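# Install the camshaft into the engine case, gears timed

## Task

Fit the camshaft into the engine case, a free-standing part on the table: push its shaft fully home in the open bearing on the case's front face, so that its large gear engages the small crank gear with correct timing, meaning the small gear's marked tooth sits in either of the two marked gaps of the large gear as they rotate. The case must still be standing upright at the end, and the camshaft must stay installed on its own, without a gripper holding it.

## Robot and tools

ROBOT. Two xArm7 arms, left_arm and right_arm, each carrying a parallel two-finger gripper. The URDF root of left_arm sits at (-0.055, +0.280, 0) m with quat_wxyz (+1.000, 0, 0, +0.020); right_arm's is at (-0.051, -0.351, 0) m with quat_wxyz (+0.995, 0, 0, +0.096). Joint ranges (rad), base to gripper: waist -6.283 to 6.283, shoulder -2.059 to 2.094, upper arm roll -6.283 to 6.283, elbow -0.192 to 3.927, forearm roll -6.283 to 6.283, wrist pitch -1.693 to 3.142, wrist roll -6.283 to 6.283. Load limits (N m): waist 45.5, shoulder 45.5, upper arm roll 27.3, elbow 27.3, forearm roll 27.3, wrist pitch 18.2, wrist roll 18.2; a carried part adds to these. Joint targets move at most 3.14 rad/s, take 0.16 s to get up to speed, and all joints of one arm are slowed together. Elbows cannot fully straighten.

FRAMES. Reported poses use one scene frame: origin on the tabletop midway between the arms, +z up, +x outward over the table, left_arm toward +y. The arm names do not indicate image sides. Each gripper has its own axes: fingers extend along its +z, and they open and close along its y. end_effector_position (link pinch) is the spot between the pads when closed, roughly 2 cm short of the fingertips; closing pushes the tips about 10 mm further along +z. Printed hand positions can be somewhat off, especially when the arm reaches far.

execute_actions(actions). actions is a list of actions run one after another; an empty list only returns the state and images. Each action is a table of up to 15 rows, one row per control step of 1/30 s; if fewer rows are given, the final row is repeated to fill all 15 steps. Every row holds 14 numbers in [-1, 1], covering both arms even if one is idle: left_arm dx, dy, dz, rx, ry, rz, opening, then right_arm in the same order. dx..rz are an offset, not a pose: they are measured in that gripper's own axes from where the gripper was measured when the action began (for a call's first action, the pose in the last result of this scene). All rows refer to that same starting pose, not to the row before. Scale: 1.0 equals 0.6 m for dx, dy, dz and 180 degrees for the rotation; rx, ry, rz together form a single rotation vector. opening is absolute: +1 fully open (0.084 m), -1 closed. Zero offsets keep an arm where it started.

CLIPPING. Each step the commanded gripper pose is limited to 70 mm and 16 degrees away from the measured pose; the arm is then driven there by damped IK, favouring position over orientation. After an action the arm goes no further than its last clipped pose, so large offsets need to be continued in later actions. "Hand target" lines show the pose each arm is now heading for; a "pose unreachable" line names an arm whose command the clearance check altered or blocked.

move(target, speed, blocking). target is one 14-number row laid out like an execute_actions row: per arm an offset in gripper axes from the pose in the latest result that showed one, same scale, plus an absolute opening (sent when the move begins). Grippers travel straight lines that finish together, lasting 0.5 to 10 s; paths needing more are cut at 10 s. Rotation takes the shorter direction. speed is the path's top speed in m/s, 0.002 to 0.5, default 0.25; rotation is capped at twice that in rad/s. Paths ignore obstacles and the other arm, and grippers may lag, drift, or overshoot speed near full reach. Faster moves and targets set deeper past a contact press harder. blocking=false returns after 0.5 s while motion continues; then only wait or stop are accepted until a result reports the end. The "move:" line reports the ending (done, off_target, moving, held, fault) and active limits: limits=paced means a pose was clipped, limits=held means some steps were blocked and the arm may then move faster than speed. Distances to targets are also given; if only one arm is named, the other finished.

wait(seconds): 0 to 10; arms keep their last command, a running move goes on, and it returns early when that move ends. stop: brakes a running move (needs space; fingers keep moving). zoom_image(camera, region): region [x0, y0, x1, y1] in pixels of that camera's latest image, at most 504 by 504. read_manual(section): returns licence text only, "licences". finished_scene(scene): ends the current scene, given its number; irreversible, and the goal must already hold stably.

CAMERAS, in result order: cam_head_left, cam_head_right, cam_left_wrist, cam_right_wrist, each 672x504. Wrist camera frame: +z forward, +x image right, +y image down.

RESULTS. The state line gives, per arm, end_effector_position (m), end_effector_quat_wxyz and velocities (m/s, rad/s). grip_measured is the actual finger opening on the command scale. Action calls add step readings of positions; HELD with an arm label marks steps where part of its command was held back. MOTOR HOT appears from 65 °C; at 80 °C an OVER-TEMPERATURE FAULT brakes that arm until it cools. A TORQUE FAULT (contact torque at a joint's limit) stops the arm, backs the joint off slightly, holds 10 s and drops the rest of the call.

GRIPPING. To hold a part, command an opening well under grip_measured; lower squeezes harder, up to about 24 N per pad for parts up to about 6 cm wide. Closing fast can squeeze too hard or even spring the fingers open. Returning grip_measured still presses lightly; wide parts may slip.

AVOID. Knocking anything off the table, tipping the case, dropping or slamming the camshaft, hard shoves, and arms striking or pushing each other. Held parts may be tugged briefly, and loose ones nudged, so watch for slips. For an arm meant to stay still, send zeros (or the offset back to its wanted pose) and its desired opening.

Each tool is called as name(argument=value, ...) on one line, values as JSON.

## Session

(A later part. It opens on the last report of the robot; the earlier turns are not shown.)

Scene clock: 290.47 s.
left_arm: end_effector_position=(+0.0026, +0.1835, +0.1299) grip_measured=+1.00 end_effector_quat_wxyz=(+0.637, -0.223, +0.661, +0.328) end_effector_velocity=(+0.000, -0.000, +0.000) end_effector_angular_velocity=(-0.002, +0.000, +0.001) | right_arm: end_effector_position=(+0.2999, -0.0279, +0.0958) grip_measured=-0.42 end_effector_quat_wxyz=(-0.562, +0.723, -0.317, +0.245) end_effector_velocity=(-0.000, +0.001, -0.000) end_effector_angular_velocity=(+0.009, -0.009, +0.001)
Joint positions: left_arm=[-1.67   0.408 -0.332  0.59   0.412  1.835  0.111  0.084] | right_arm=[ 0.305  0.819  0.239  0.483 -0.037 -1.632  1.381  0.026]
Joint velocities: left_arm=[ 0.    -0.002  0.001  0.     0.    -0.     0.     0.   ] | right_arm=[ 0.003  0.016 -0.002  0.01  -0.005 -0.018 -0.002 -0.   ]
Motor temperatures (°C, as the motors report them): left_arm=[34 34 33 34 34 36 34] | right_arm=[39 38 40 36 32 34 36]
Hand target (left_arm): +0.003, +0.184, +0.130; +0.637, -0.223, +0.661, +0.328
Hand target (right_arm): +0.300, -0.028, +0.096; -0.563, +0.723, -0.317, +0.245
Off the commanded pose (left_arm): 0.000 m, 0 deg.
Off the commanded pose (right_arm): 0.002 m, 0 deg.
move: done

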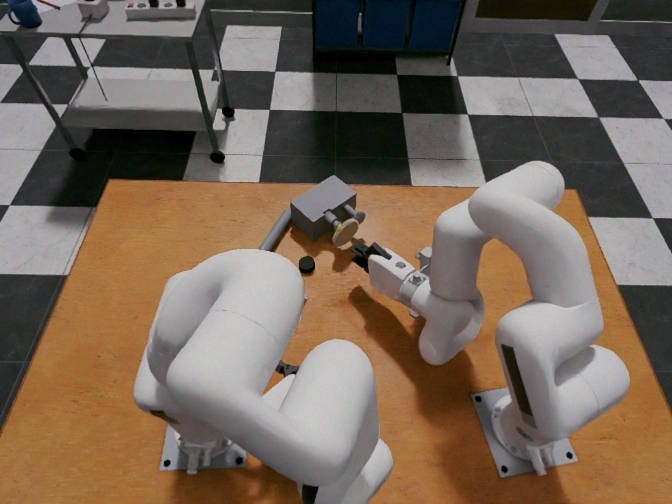

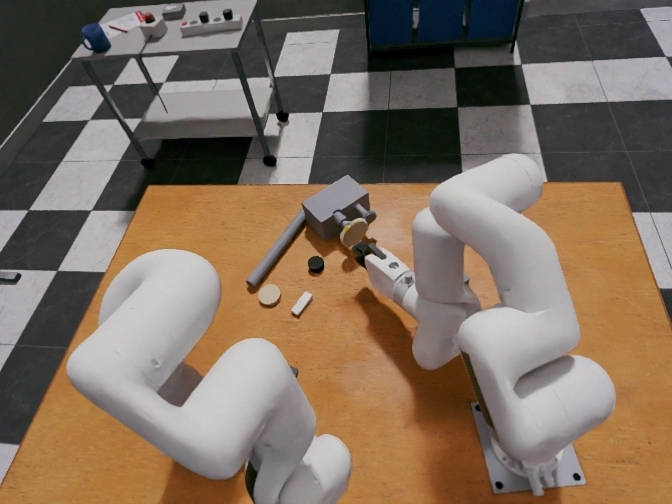

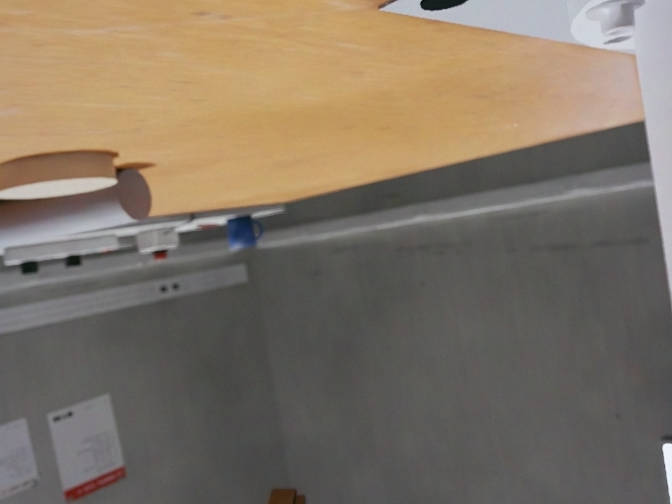

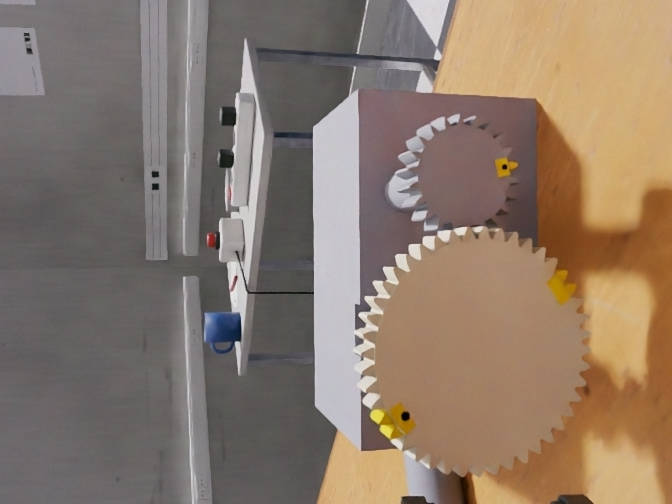

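move(target=[0,0,0,0,0,0,1,0.057,-0.104,0.129,-0.42,0,0,-0.4])

move(target=[0,0,0,0,0,0,1,0,0,0.07,0,0,0,-0.4], speed=0.06)

move(target=[0,0,0,0,0,0,1,0,0,0,0,0,0,-1])

move(target=[0,0,0,0,0,0,1,0,0.004,-0.001,0,0,0,-1], speed=0.01)

move(target=[0,0,0,0,0,0,1,-0.0033,0,0,0,0.018,0,-1], speed=0.03)

move(target=[0,0,0,0,0,0,1,0,-0.012,0,0,0,0,-1], speed=0.006)

Scene clock: 310.50 s.
left_arm: end_effector_position=(+0.0026, +0.1835, +0.1299) grip_measured=+1.00 end_effector_quat_wxyz=(+0.637, -0.223, +0.661, +0.328) end_effector_velocity=(+0.000, -0.000, +0.000) end_effector_angular_velocity=(-0.000, -0.001, +0.001) | right_arm: end_effector_position=(+0.3906, +0.0078, +0.1362) grip_measured=-0.42 end_effector_quat_wxyz=(-0.002, +0.916, -0.400, +0.000) end_effector_velocity=(+0.001, +0.001, +0.001) end_effector_angular_velocity=(-0.010, +0.011, +0.000)
Joint positions: left_arm=[-1.67   0.408 -0.332  0.59   0.412  1.835  0.111  0.084] | right_arm=[ 0.303  0.418  0.215  1.387 -0.103  0.977  1.574  0.026]
Joint velocities: left_arm=[ 0.001 -0.001  0.001  0.     0.     0.001  0.     0.   ] | right_arm=[ 0.004  0.015 -0.001  0.029 -0.002  0.029  0.002 -0.   ]
Motor temperatures (°C, as the motors report them): left_arm=[34 34 33 34 34 36 34] | right_arm=[39 38 40 36 32 34 36]
Hand target (left_arm): +0.003, +0.184, +0.130; +0.637, -0.223, +0.661, +0.328
Hand target (right_arm): +0.391, +0.008, +0.136; -0.001, +0.916, -0.400, -0.000
Off the commanded pose (left_arm): 0.000 m, 0 deg.
Off the commanded pose (right_arm): 0.001 m, 0 deg.
move: done

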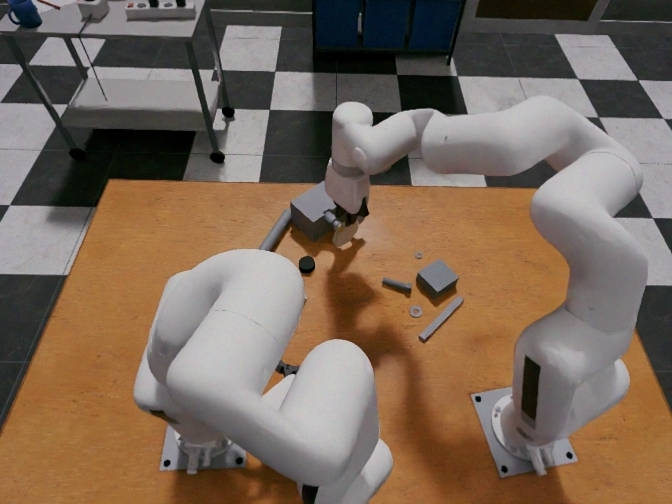

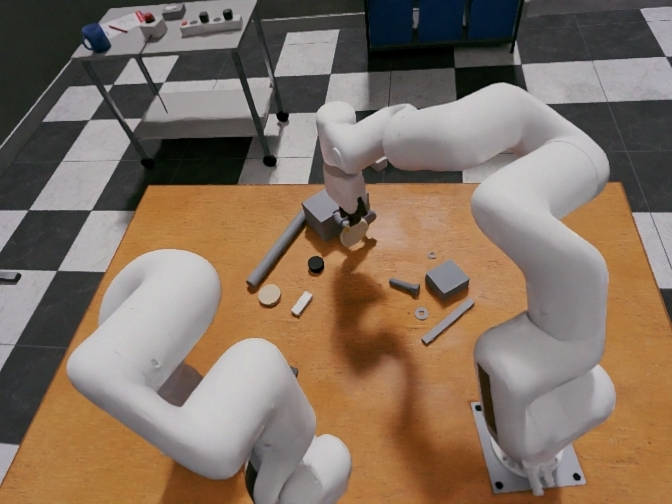

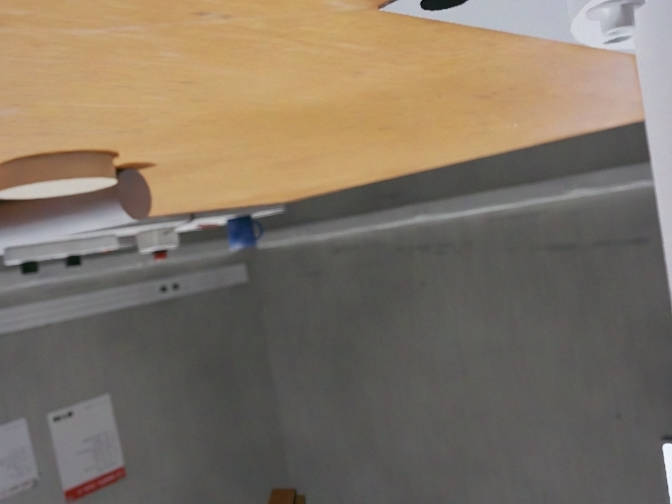

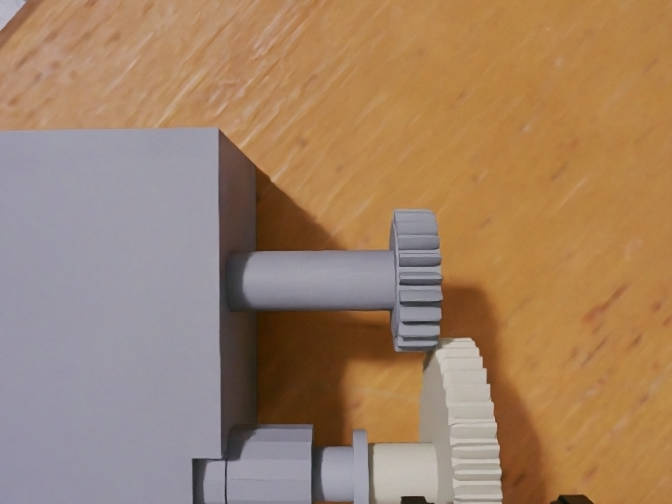

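Scene clock: 311.63 s.
left_arm: end_effector_position=(+0.0026, +0.1835, +0.1299) grip_measured=+1.00 end_effector_quat_wxyz=(+0.637, -0.223, +0.661, +0.328) end_effector_velocity=(+0.000, +0.000, -0.000) end_effector_angular_velocity=(+0.001, +0.001, -0.001) | right_arm: end_effector_position=(+0.3905, +0.0080, +0.0947) grip_measured=-0.42 end_effector_quat_wxyz=(-0.002, +0.917, -0.400, +0.000) end_effector_velocity=(+0.000, +0.000, -0.003) end_effector_angular_velocity=(+0.000, -0.000, -0.000)
Joint positions: left_arm=[-1.67   0.408 -0.332  0.59   0.412  1.835  0.111  0.084] | right_arm=[ 0.308  0.476  0.207  1.347 -0.12   0.88   1.585  0.026]
Joint velocities: left_arm=[ 0.     0.001 -0.    -0.     0.001 -0.001  0.001  0.   ] | right_arm=[ 0.001  0.005 -0.001 -0.001 -0.001 -0.007  0.001  0.   ]
Motor temperatures (°C, as the motors report them): left_arm=[34 34 33 34 34 36 34] | right_arm=[39 38 40 36 32 34 36]
Hand target (left_arm): +0.003, +0.184, +0.130; +0.637, -0.223, +0.661, +0.328
Hand target (right_arm): +0.390, +0.008, +0.094; -0.002, +0.917, -0.400, -0.000
Off the commanded pose (left_arm): 0.000 m, 0 deg.
Off the commanded pose (right_arm): 0.001 m, 0 deg.
move: done

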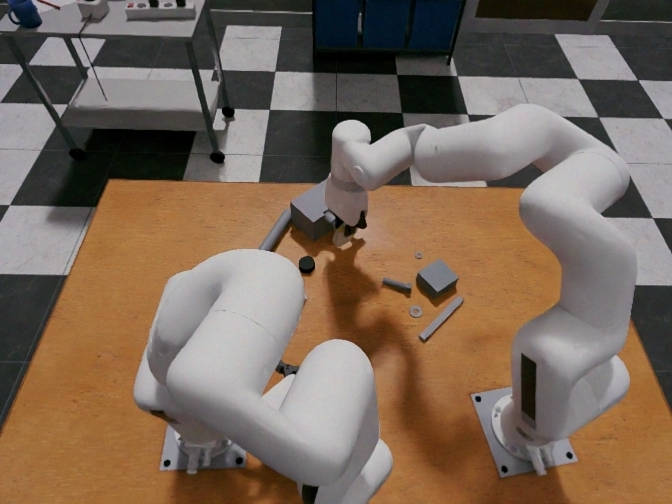

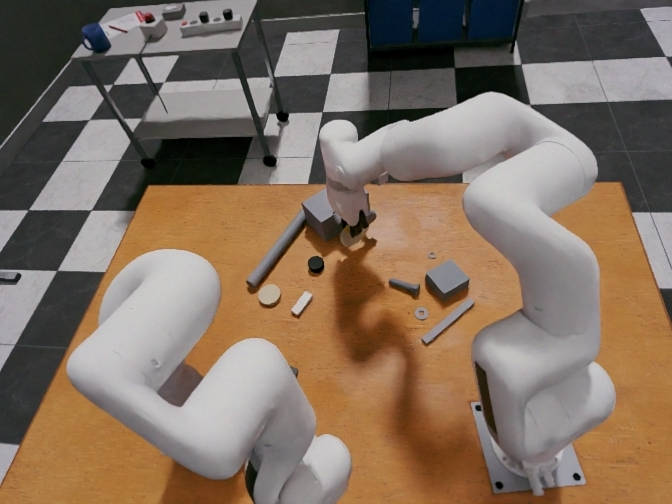

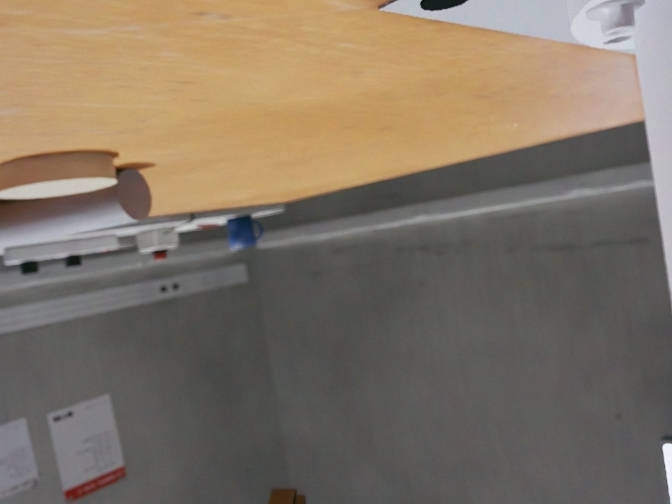

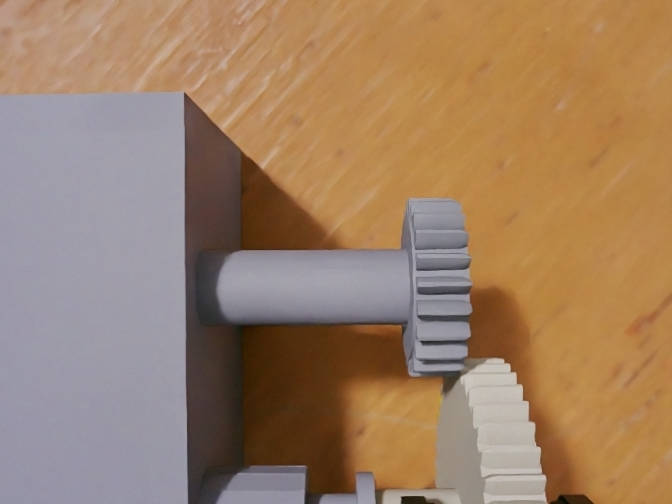

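Scene clock: 312.13 s.
left_arm: end_effector_position=(+0.0026, +0.1835, +0.1299) grip_measured=+1.00 end_effector_quat_wxyz=(+0.637, -0.223, +0.661, +0.328) end_effector_velocity=(-0.000, -0.000, -0.000) end_effector_angular_velocity=(-0.000, +0.000, +0.000) | right_arm: end_effector_position=(+0.3904, +0.0078, +0.0946) grip_measured=-0.73 end_effector_quat_wxyz=(-0.002, +0.916, -0.400, -0.000) end_effector_velocity=(-0.000, +0.001, -0.000) end_effector_angular_velocity=(+0.001, -0.001, +0.001)
Joint positions: left_arm=[-1.67   0.408 -0.332  0.59   0.412  1.835  0.111  0.084] | right_arm=[ 0.308  0.476  0.207  1.347 -0.12   0.88   1.585  0.012]
Joint velocities: left_arm=[-0.001  0.     0.     0.    -0.001 -0.     0.     0.   ] | right_arm=[ 0.001  0.001 -0.     0.     0.    -0.002 -0.     0.   ]
Motor temperatures (°C, as the motors report them): left_arm=[34 34 33 34 34 36 34] | right_arm=[39 38 40 36 32 34 36]
Hand target (left_arm): +0.003, +0.184, +0.130; +0.637, -0.223, +0.661, +0.328
Hand target (right_arm): +0.391, +0.008, +0.095; -0.002, +0.917, -0.400, +0.000
Off the commanded pose (left_arm): 0.000 m, 0 deg.
Off the commanded pose (right_arm): 0.000 m, 0 deg.
move: done

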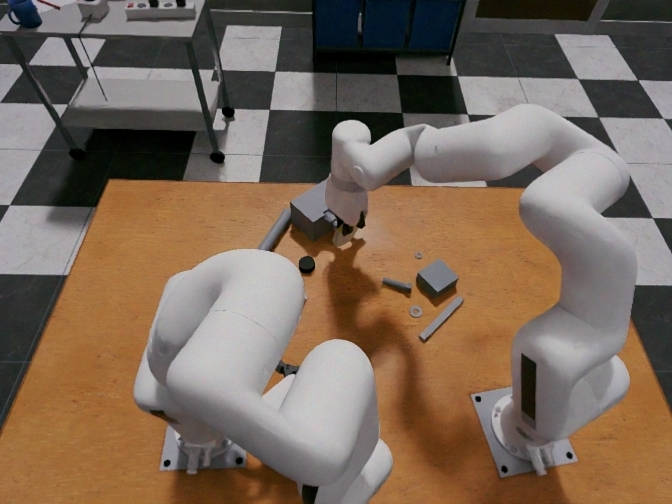

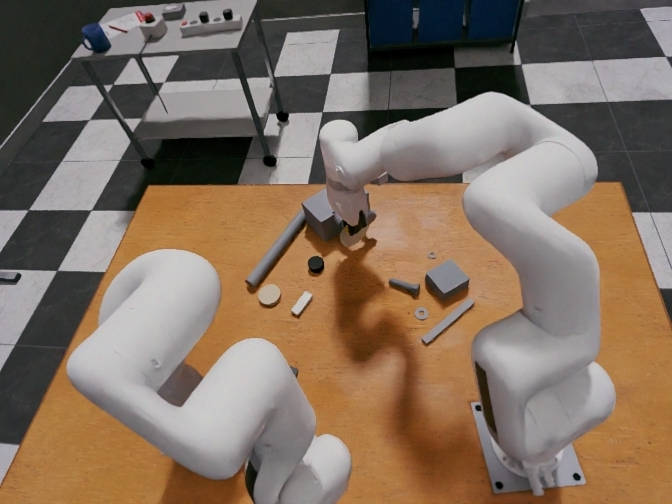

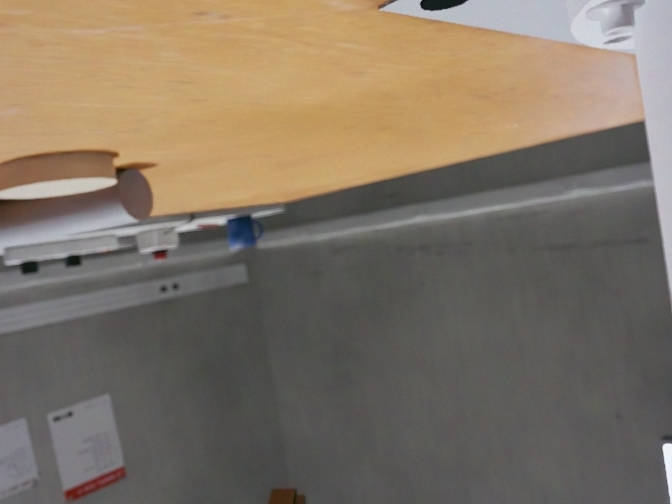

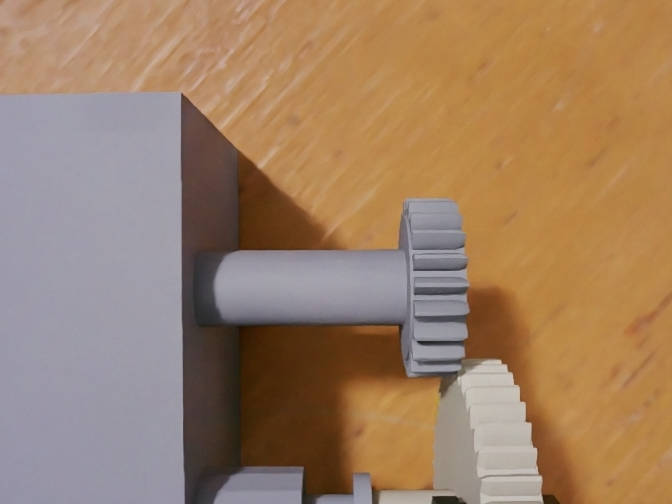

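Scene clock: 312.83 s.
left_arm: end_effector_position=(+0.0026, +0.1835, +0.1299) grip_measured=+1.00 end_effector_quat_wxyz=(+0.637, -0.223, +0.661, +0.328) end_effector_velocity=(+0.000, -0.000, +0.000) end_effector_angular_velocity=(+0.000, +0.000, +0.000) | right_arm: end_effector_position=(+0.3886, +0.0062, +0.0948) grip_measured=-0.73 end_effector_quat_wxyz=(-0.001, +0.916, -0.400, -0.000) end_effector_velocity=(-0.001, -0.001, +0.001) end_effector_angular_velocity=(+0.001, -0.001, +0.000)
Joint positions: left_arm=[-1.67   0.408 -0.332  0.59   0.412  1.835  0.111  0.084] | right_arm=[ 0.307  0.469  0.207  1.336 -0.119  0.877  1.585  0.012]
Joint velocities: left_arm=[0. 0. 0. 0. 0. 0. 0. 0.] | right_arm=[-0.001 -0.007  0.    -0.008  0.001 -0.002 -0.001 -0.   ]
Motor temperatures (°C, as the motors report them): left_arm=[34 34 33 34 34 36 34] | right_arm=[39 38 40 36 32 34 36]
Hand target (left_arm): +0.003, +0.184, +0.130; +0.637, -0.223, +0.661, +0.328
Hand target (right_arm): +0.389, +0.006, +0.095; -0.002, +0.916, -0.400, -0.000
Off the commanded pose (left_arm): 0.000 m, 0 deg.
Off the commanded pose (right_arm): 0.000 m, 0 deg.
move: done

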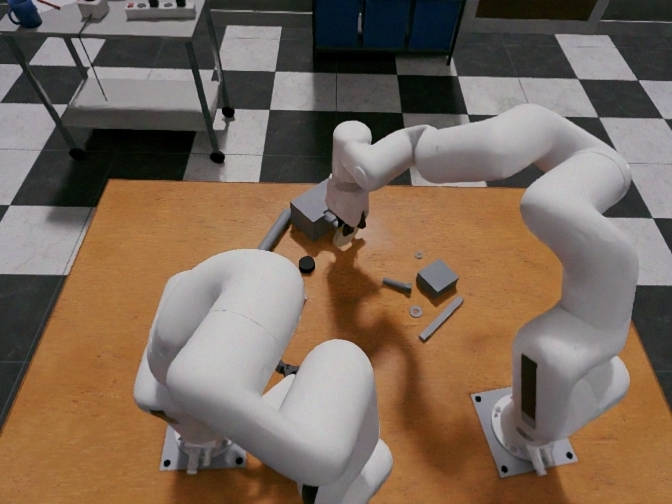

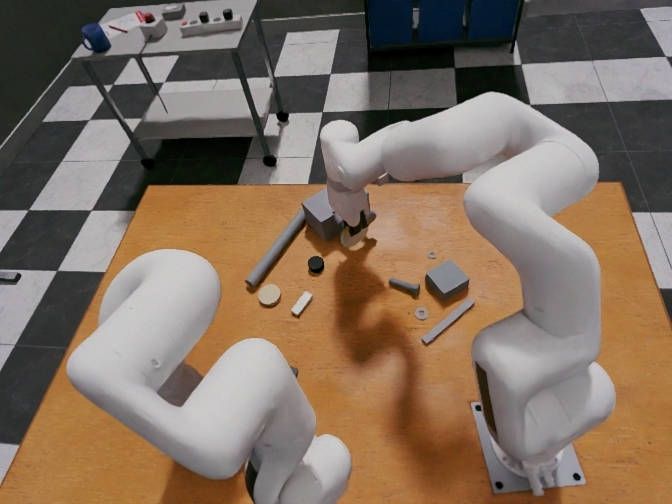

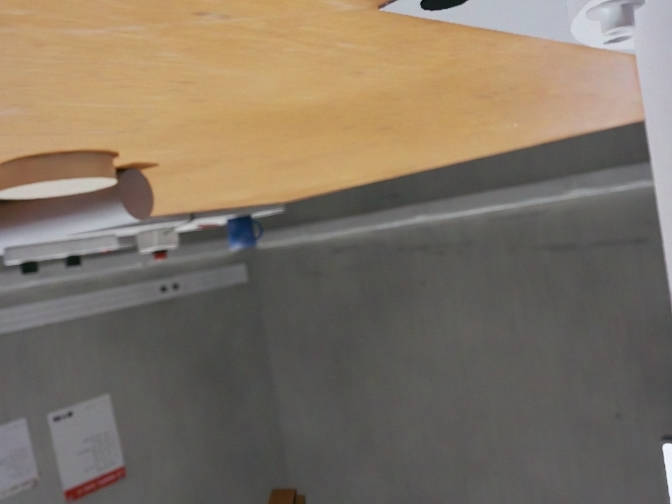

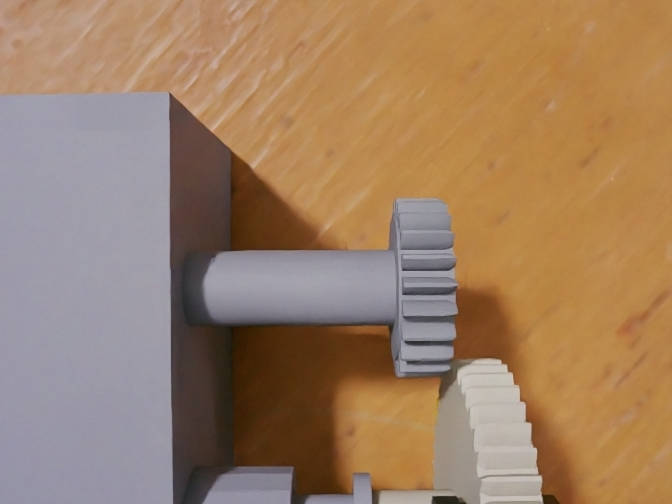

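Scene clock: 314.00 s.
left_arm: end_effector_position=(+0.0026, +0.1835, +0.1299) grip_measured=+1.00 end_effector_quat_wxyz=(+0.637, -0.223, +0.661, +0.328) end_effector_velocity=(+0.000, -0.001, +0.000) end_effector_angular_velocity=(-0.003, -0.000, -0.001) | right_arm: end_effector_position=(+0.3873, +0.0075, +0.0947) grip_measured=-0.73 end_effector_quat_wxyz=(+0.010, +0.916, -0.400, +0.025) end_effector_velocity=(-0.000, +0.001, +0.000) end_effector_angular_velocity=(-0.014, -0.013, -0.000)
Joint positions: left_arm=[-1.67   0.408 -0.332  0.59   0.412  1.835  0.111  0.084] | right_arm=[ 0.347  0.466  0.186  1.334 -0.177  0.878  1.643  0.012]
Joint velocities: left_arm=[-0.001 -0.003  0.     0.     0.001  0.     0.     0.   ] | right_arm=[ 0.014 -0.001 -0.008  0.    -0.021  0.002  0.021  0.   ]
Motor temperatures (°C, as the motors report them): left_arm=[34 34 33 34 34 36 34] | right_arm=[39 38 40 36 32 34 36]
Hand target (left_arm): +0.003, +0.184, +0.130; +0.637, -0.223, +0.661, +0.328
Hand target (right_arm): +0.387, +0.008, +0.095; +0.010, +0.916, -0.400, +0.026
Off the commanded pose (left_arm): 0.000 m, 0 deg.
Off the commanded pose (right_arm): 0.000 m, 0 deg.
move: done

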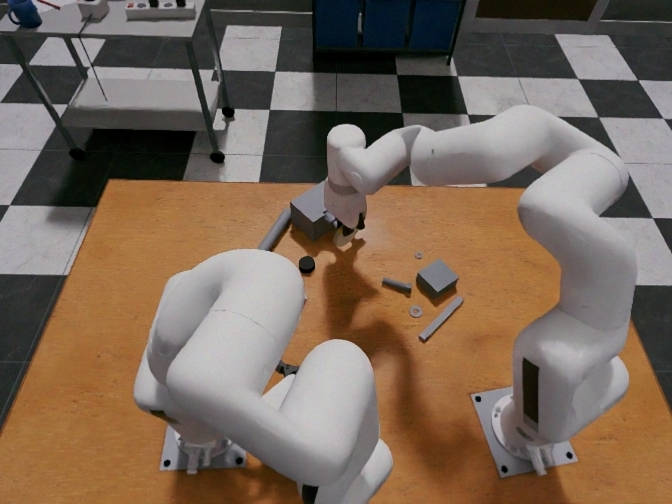

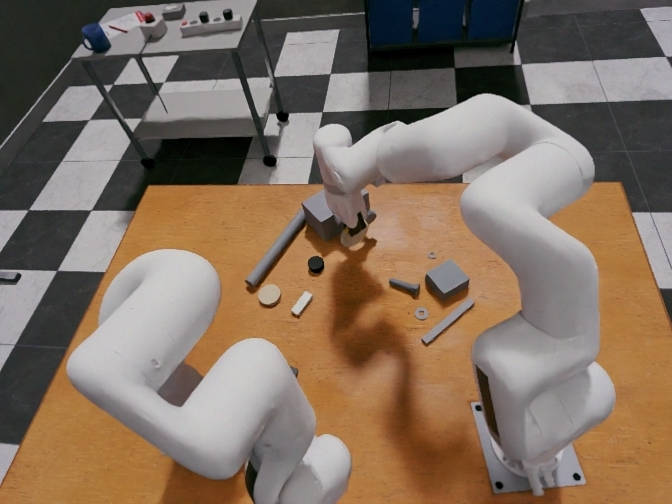

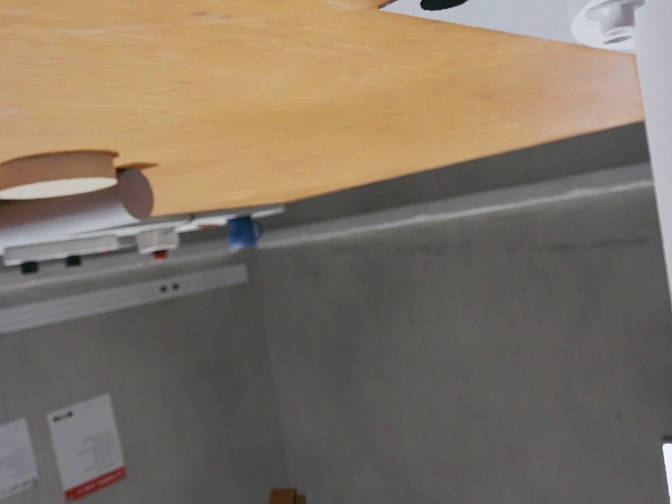

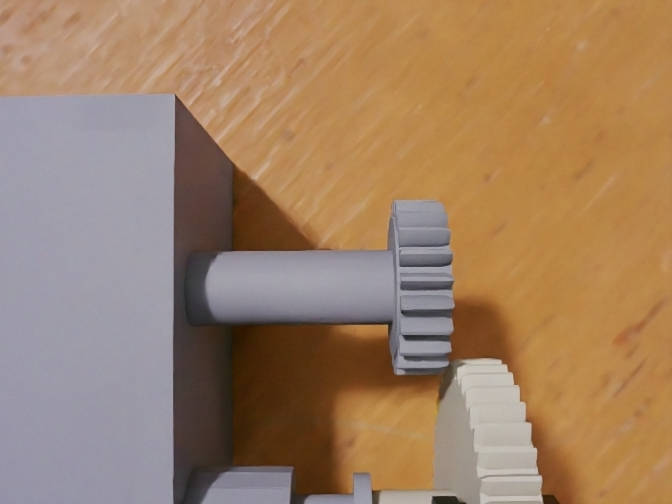

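Scene clock: 315.43 s.
left_arm: end_effector_position=(+0.0026, +0.1835, +0.1299) grip_measured=+1.00 end_effector_quat_wxyz=(+0.637, -0.223, +0.661, +0.328) end_effector_velocity=(+0.000, -0.000, -0.000) end_effector_angular_velocity=(-0.001, +0.000, +0.000) | right_arm: end_effector_position=(+0.3923, +0.0122, +0.0948) grip_measured=-0.73 end_effector_quat_wxyz=(+0.010, +0.916, -0.400, +0.025) end_effector_velocity=(+0.002, +0.002, +0.001) end_effector_angular_velocity=(+0.002, -0.002, +0.001)
Joint positions: left_arm=[-1.67   0.408 -0.332  0.59   0.412  1.835  0.111  0.084] | right_arm=[ 0.35   0.487  0.185  1.367 -0.179  0.891  1.643  0.012]
Joint velocities: left_arm=[ 0.    -0.001  0.    -0.     0.001 -0.001  0.     0.   ] | right_arm=[ 0.001  0.006 -0.     0.011 -0.001  0.002 -0.    -0.   ]
Motor temperatures (°C, as the motors report them): left_arm=[34 34 33 34 34 36 34] | right_arm=[39 38 40 36 32 34 36]
Hand target (left_arm): +0.003, +0.184, +0.130; +0.637, -0.223, +0.661, +0.328
Hand target (right_arm): +0.393, +0.012, +0.095; +0.010, +0.916, -0.400, +0.025
Off the commanded pose (left_arm): 0.000 m, 0 deg.
Off the commanded pose (right_arm): 0.000 m, 0 deg.
move: done

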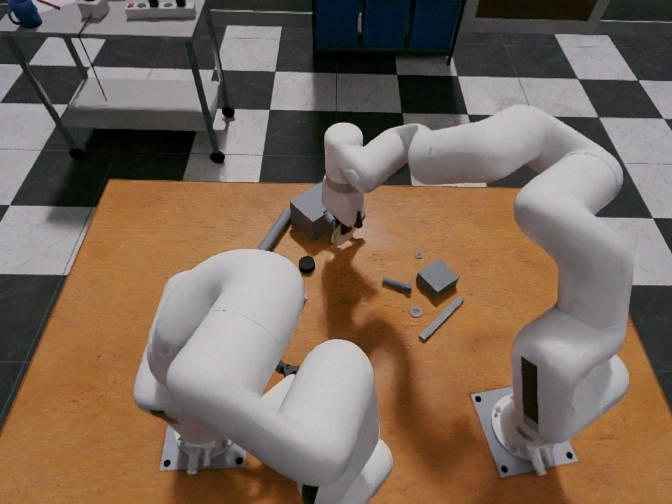

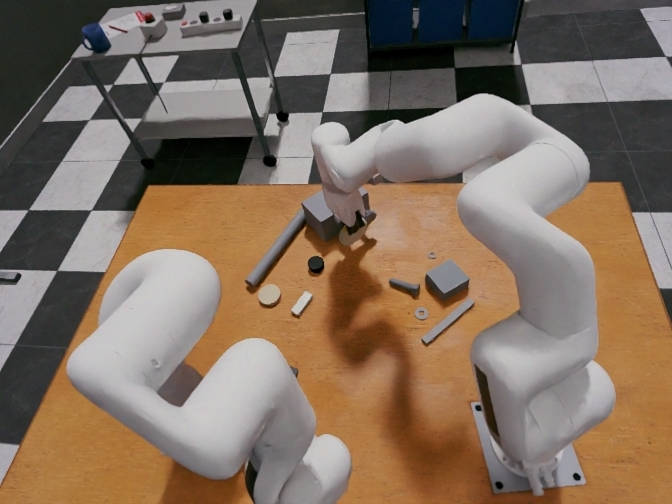

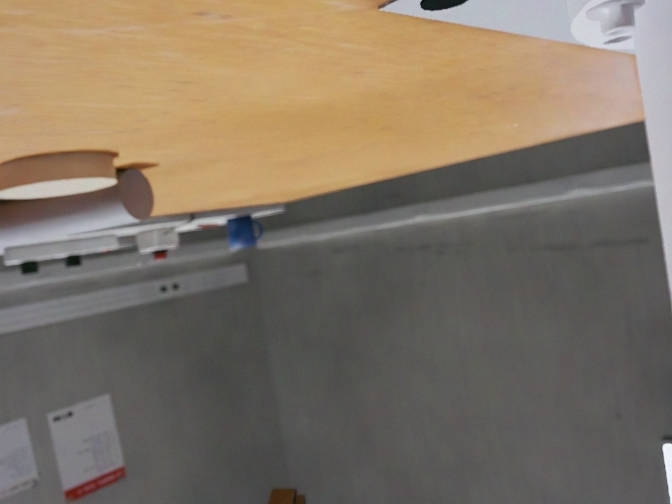

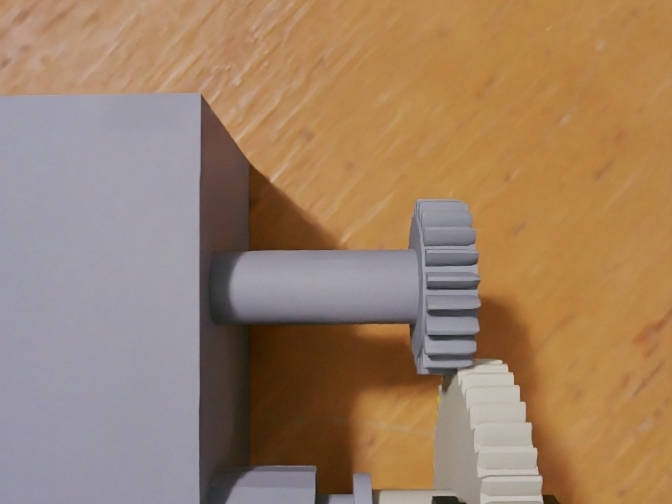

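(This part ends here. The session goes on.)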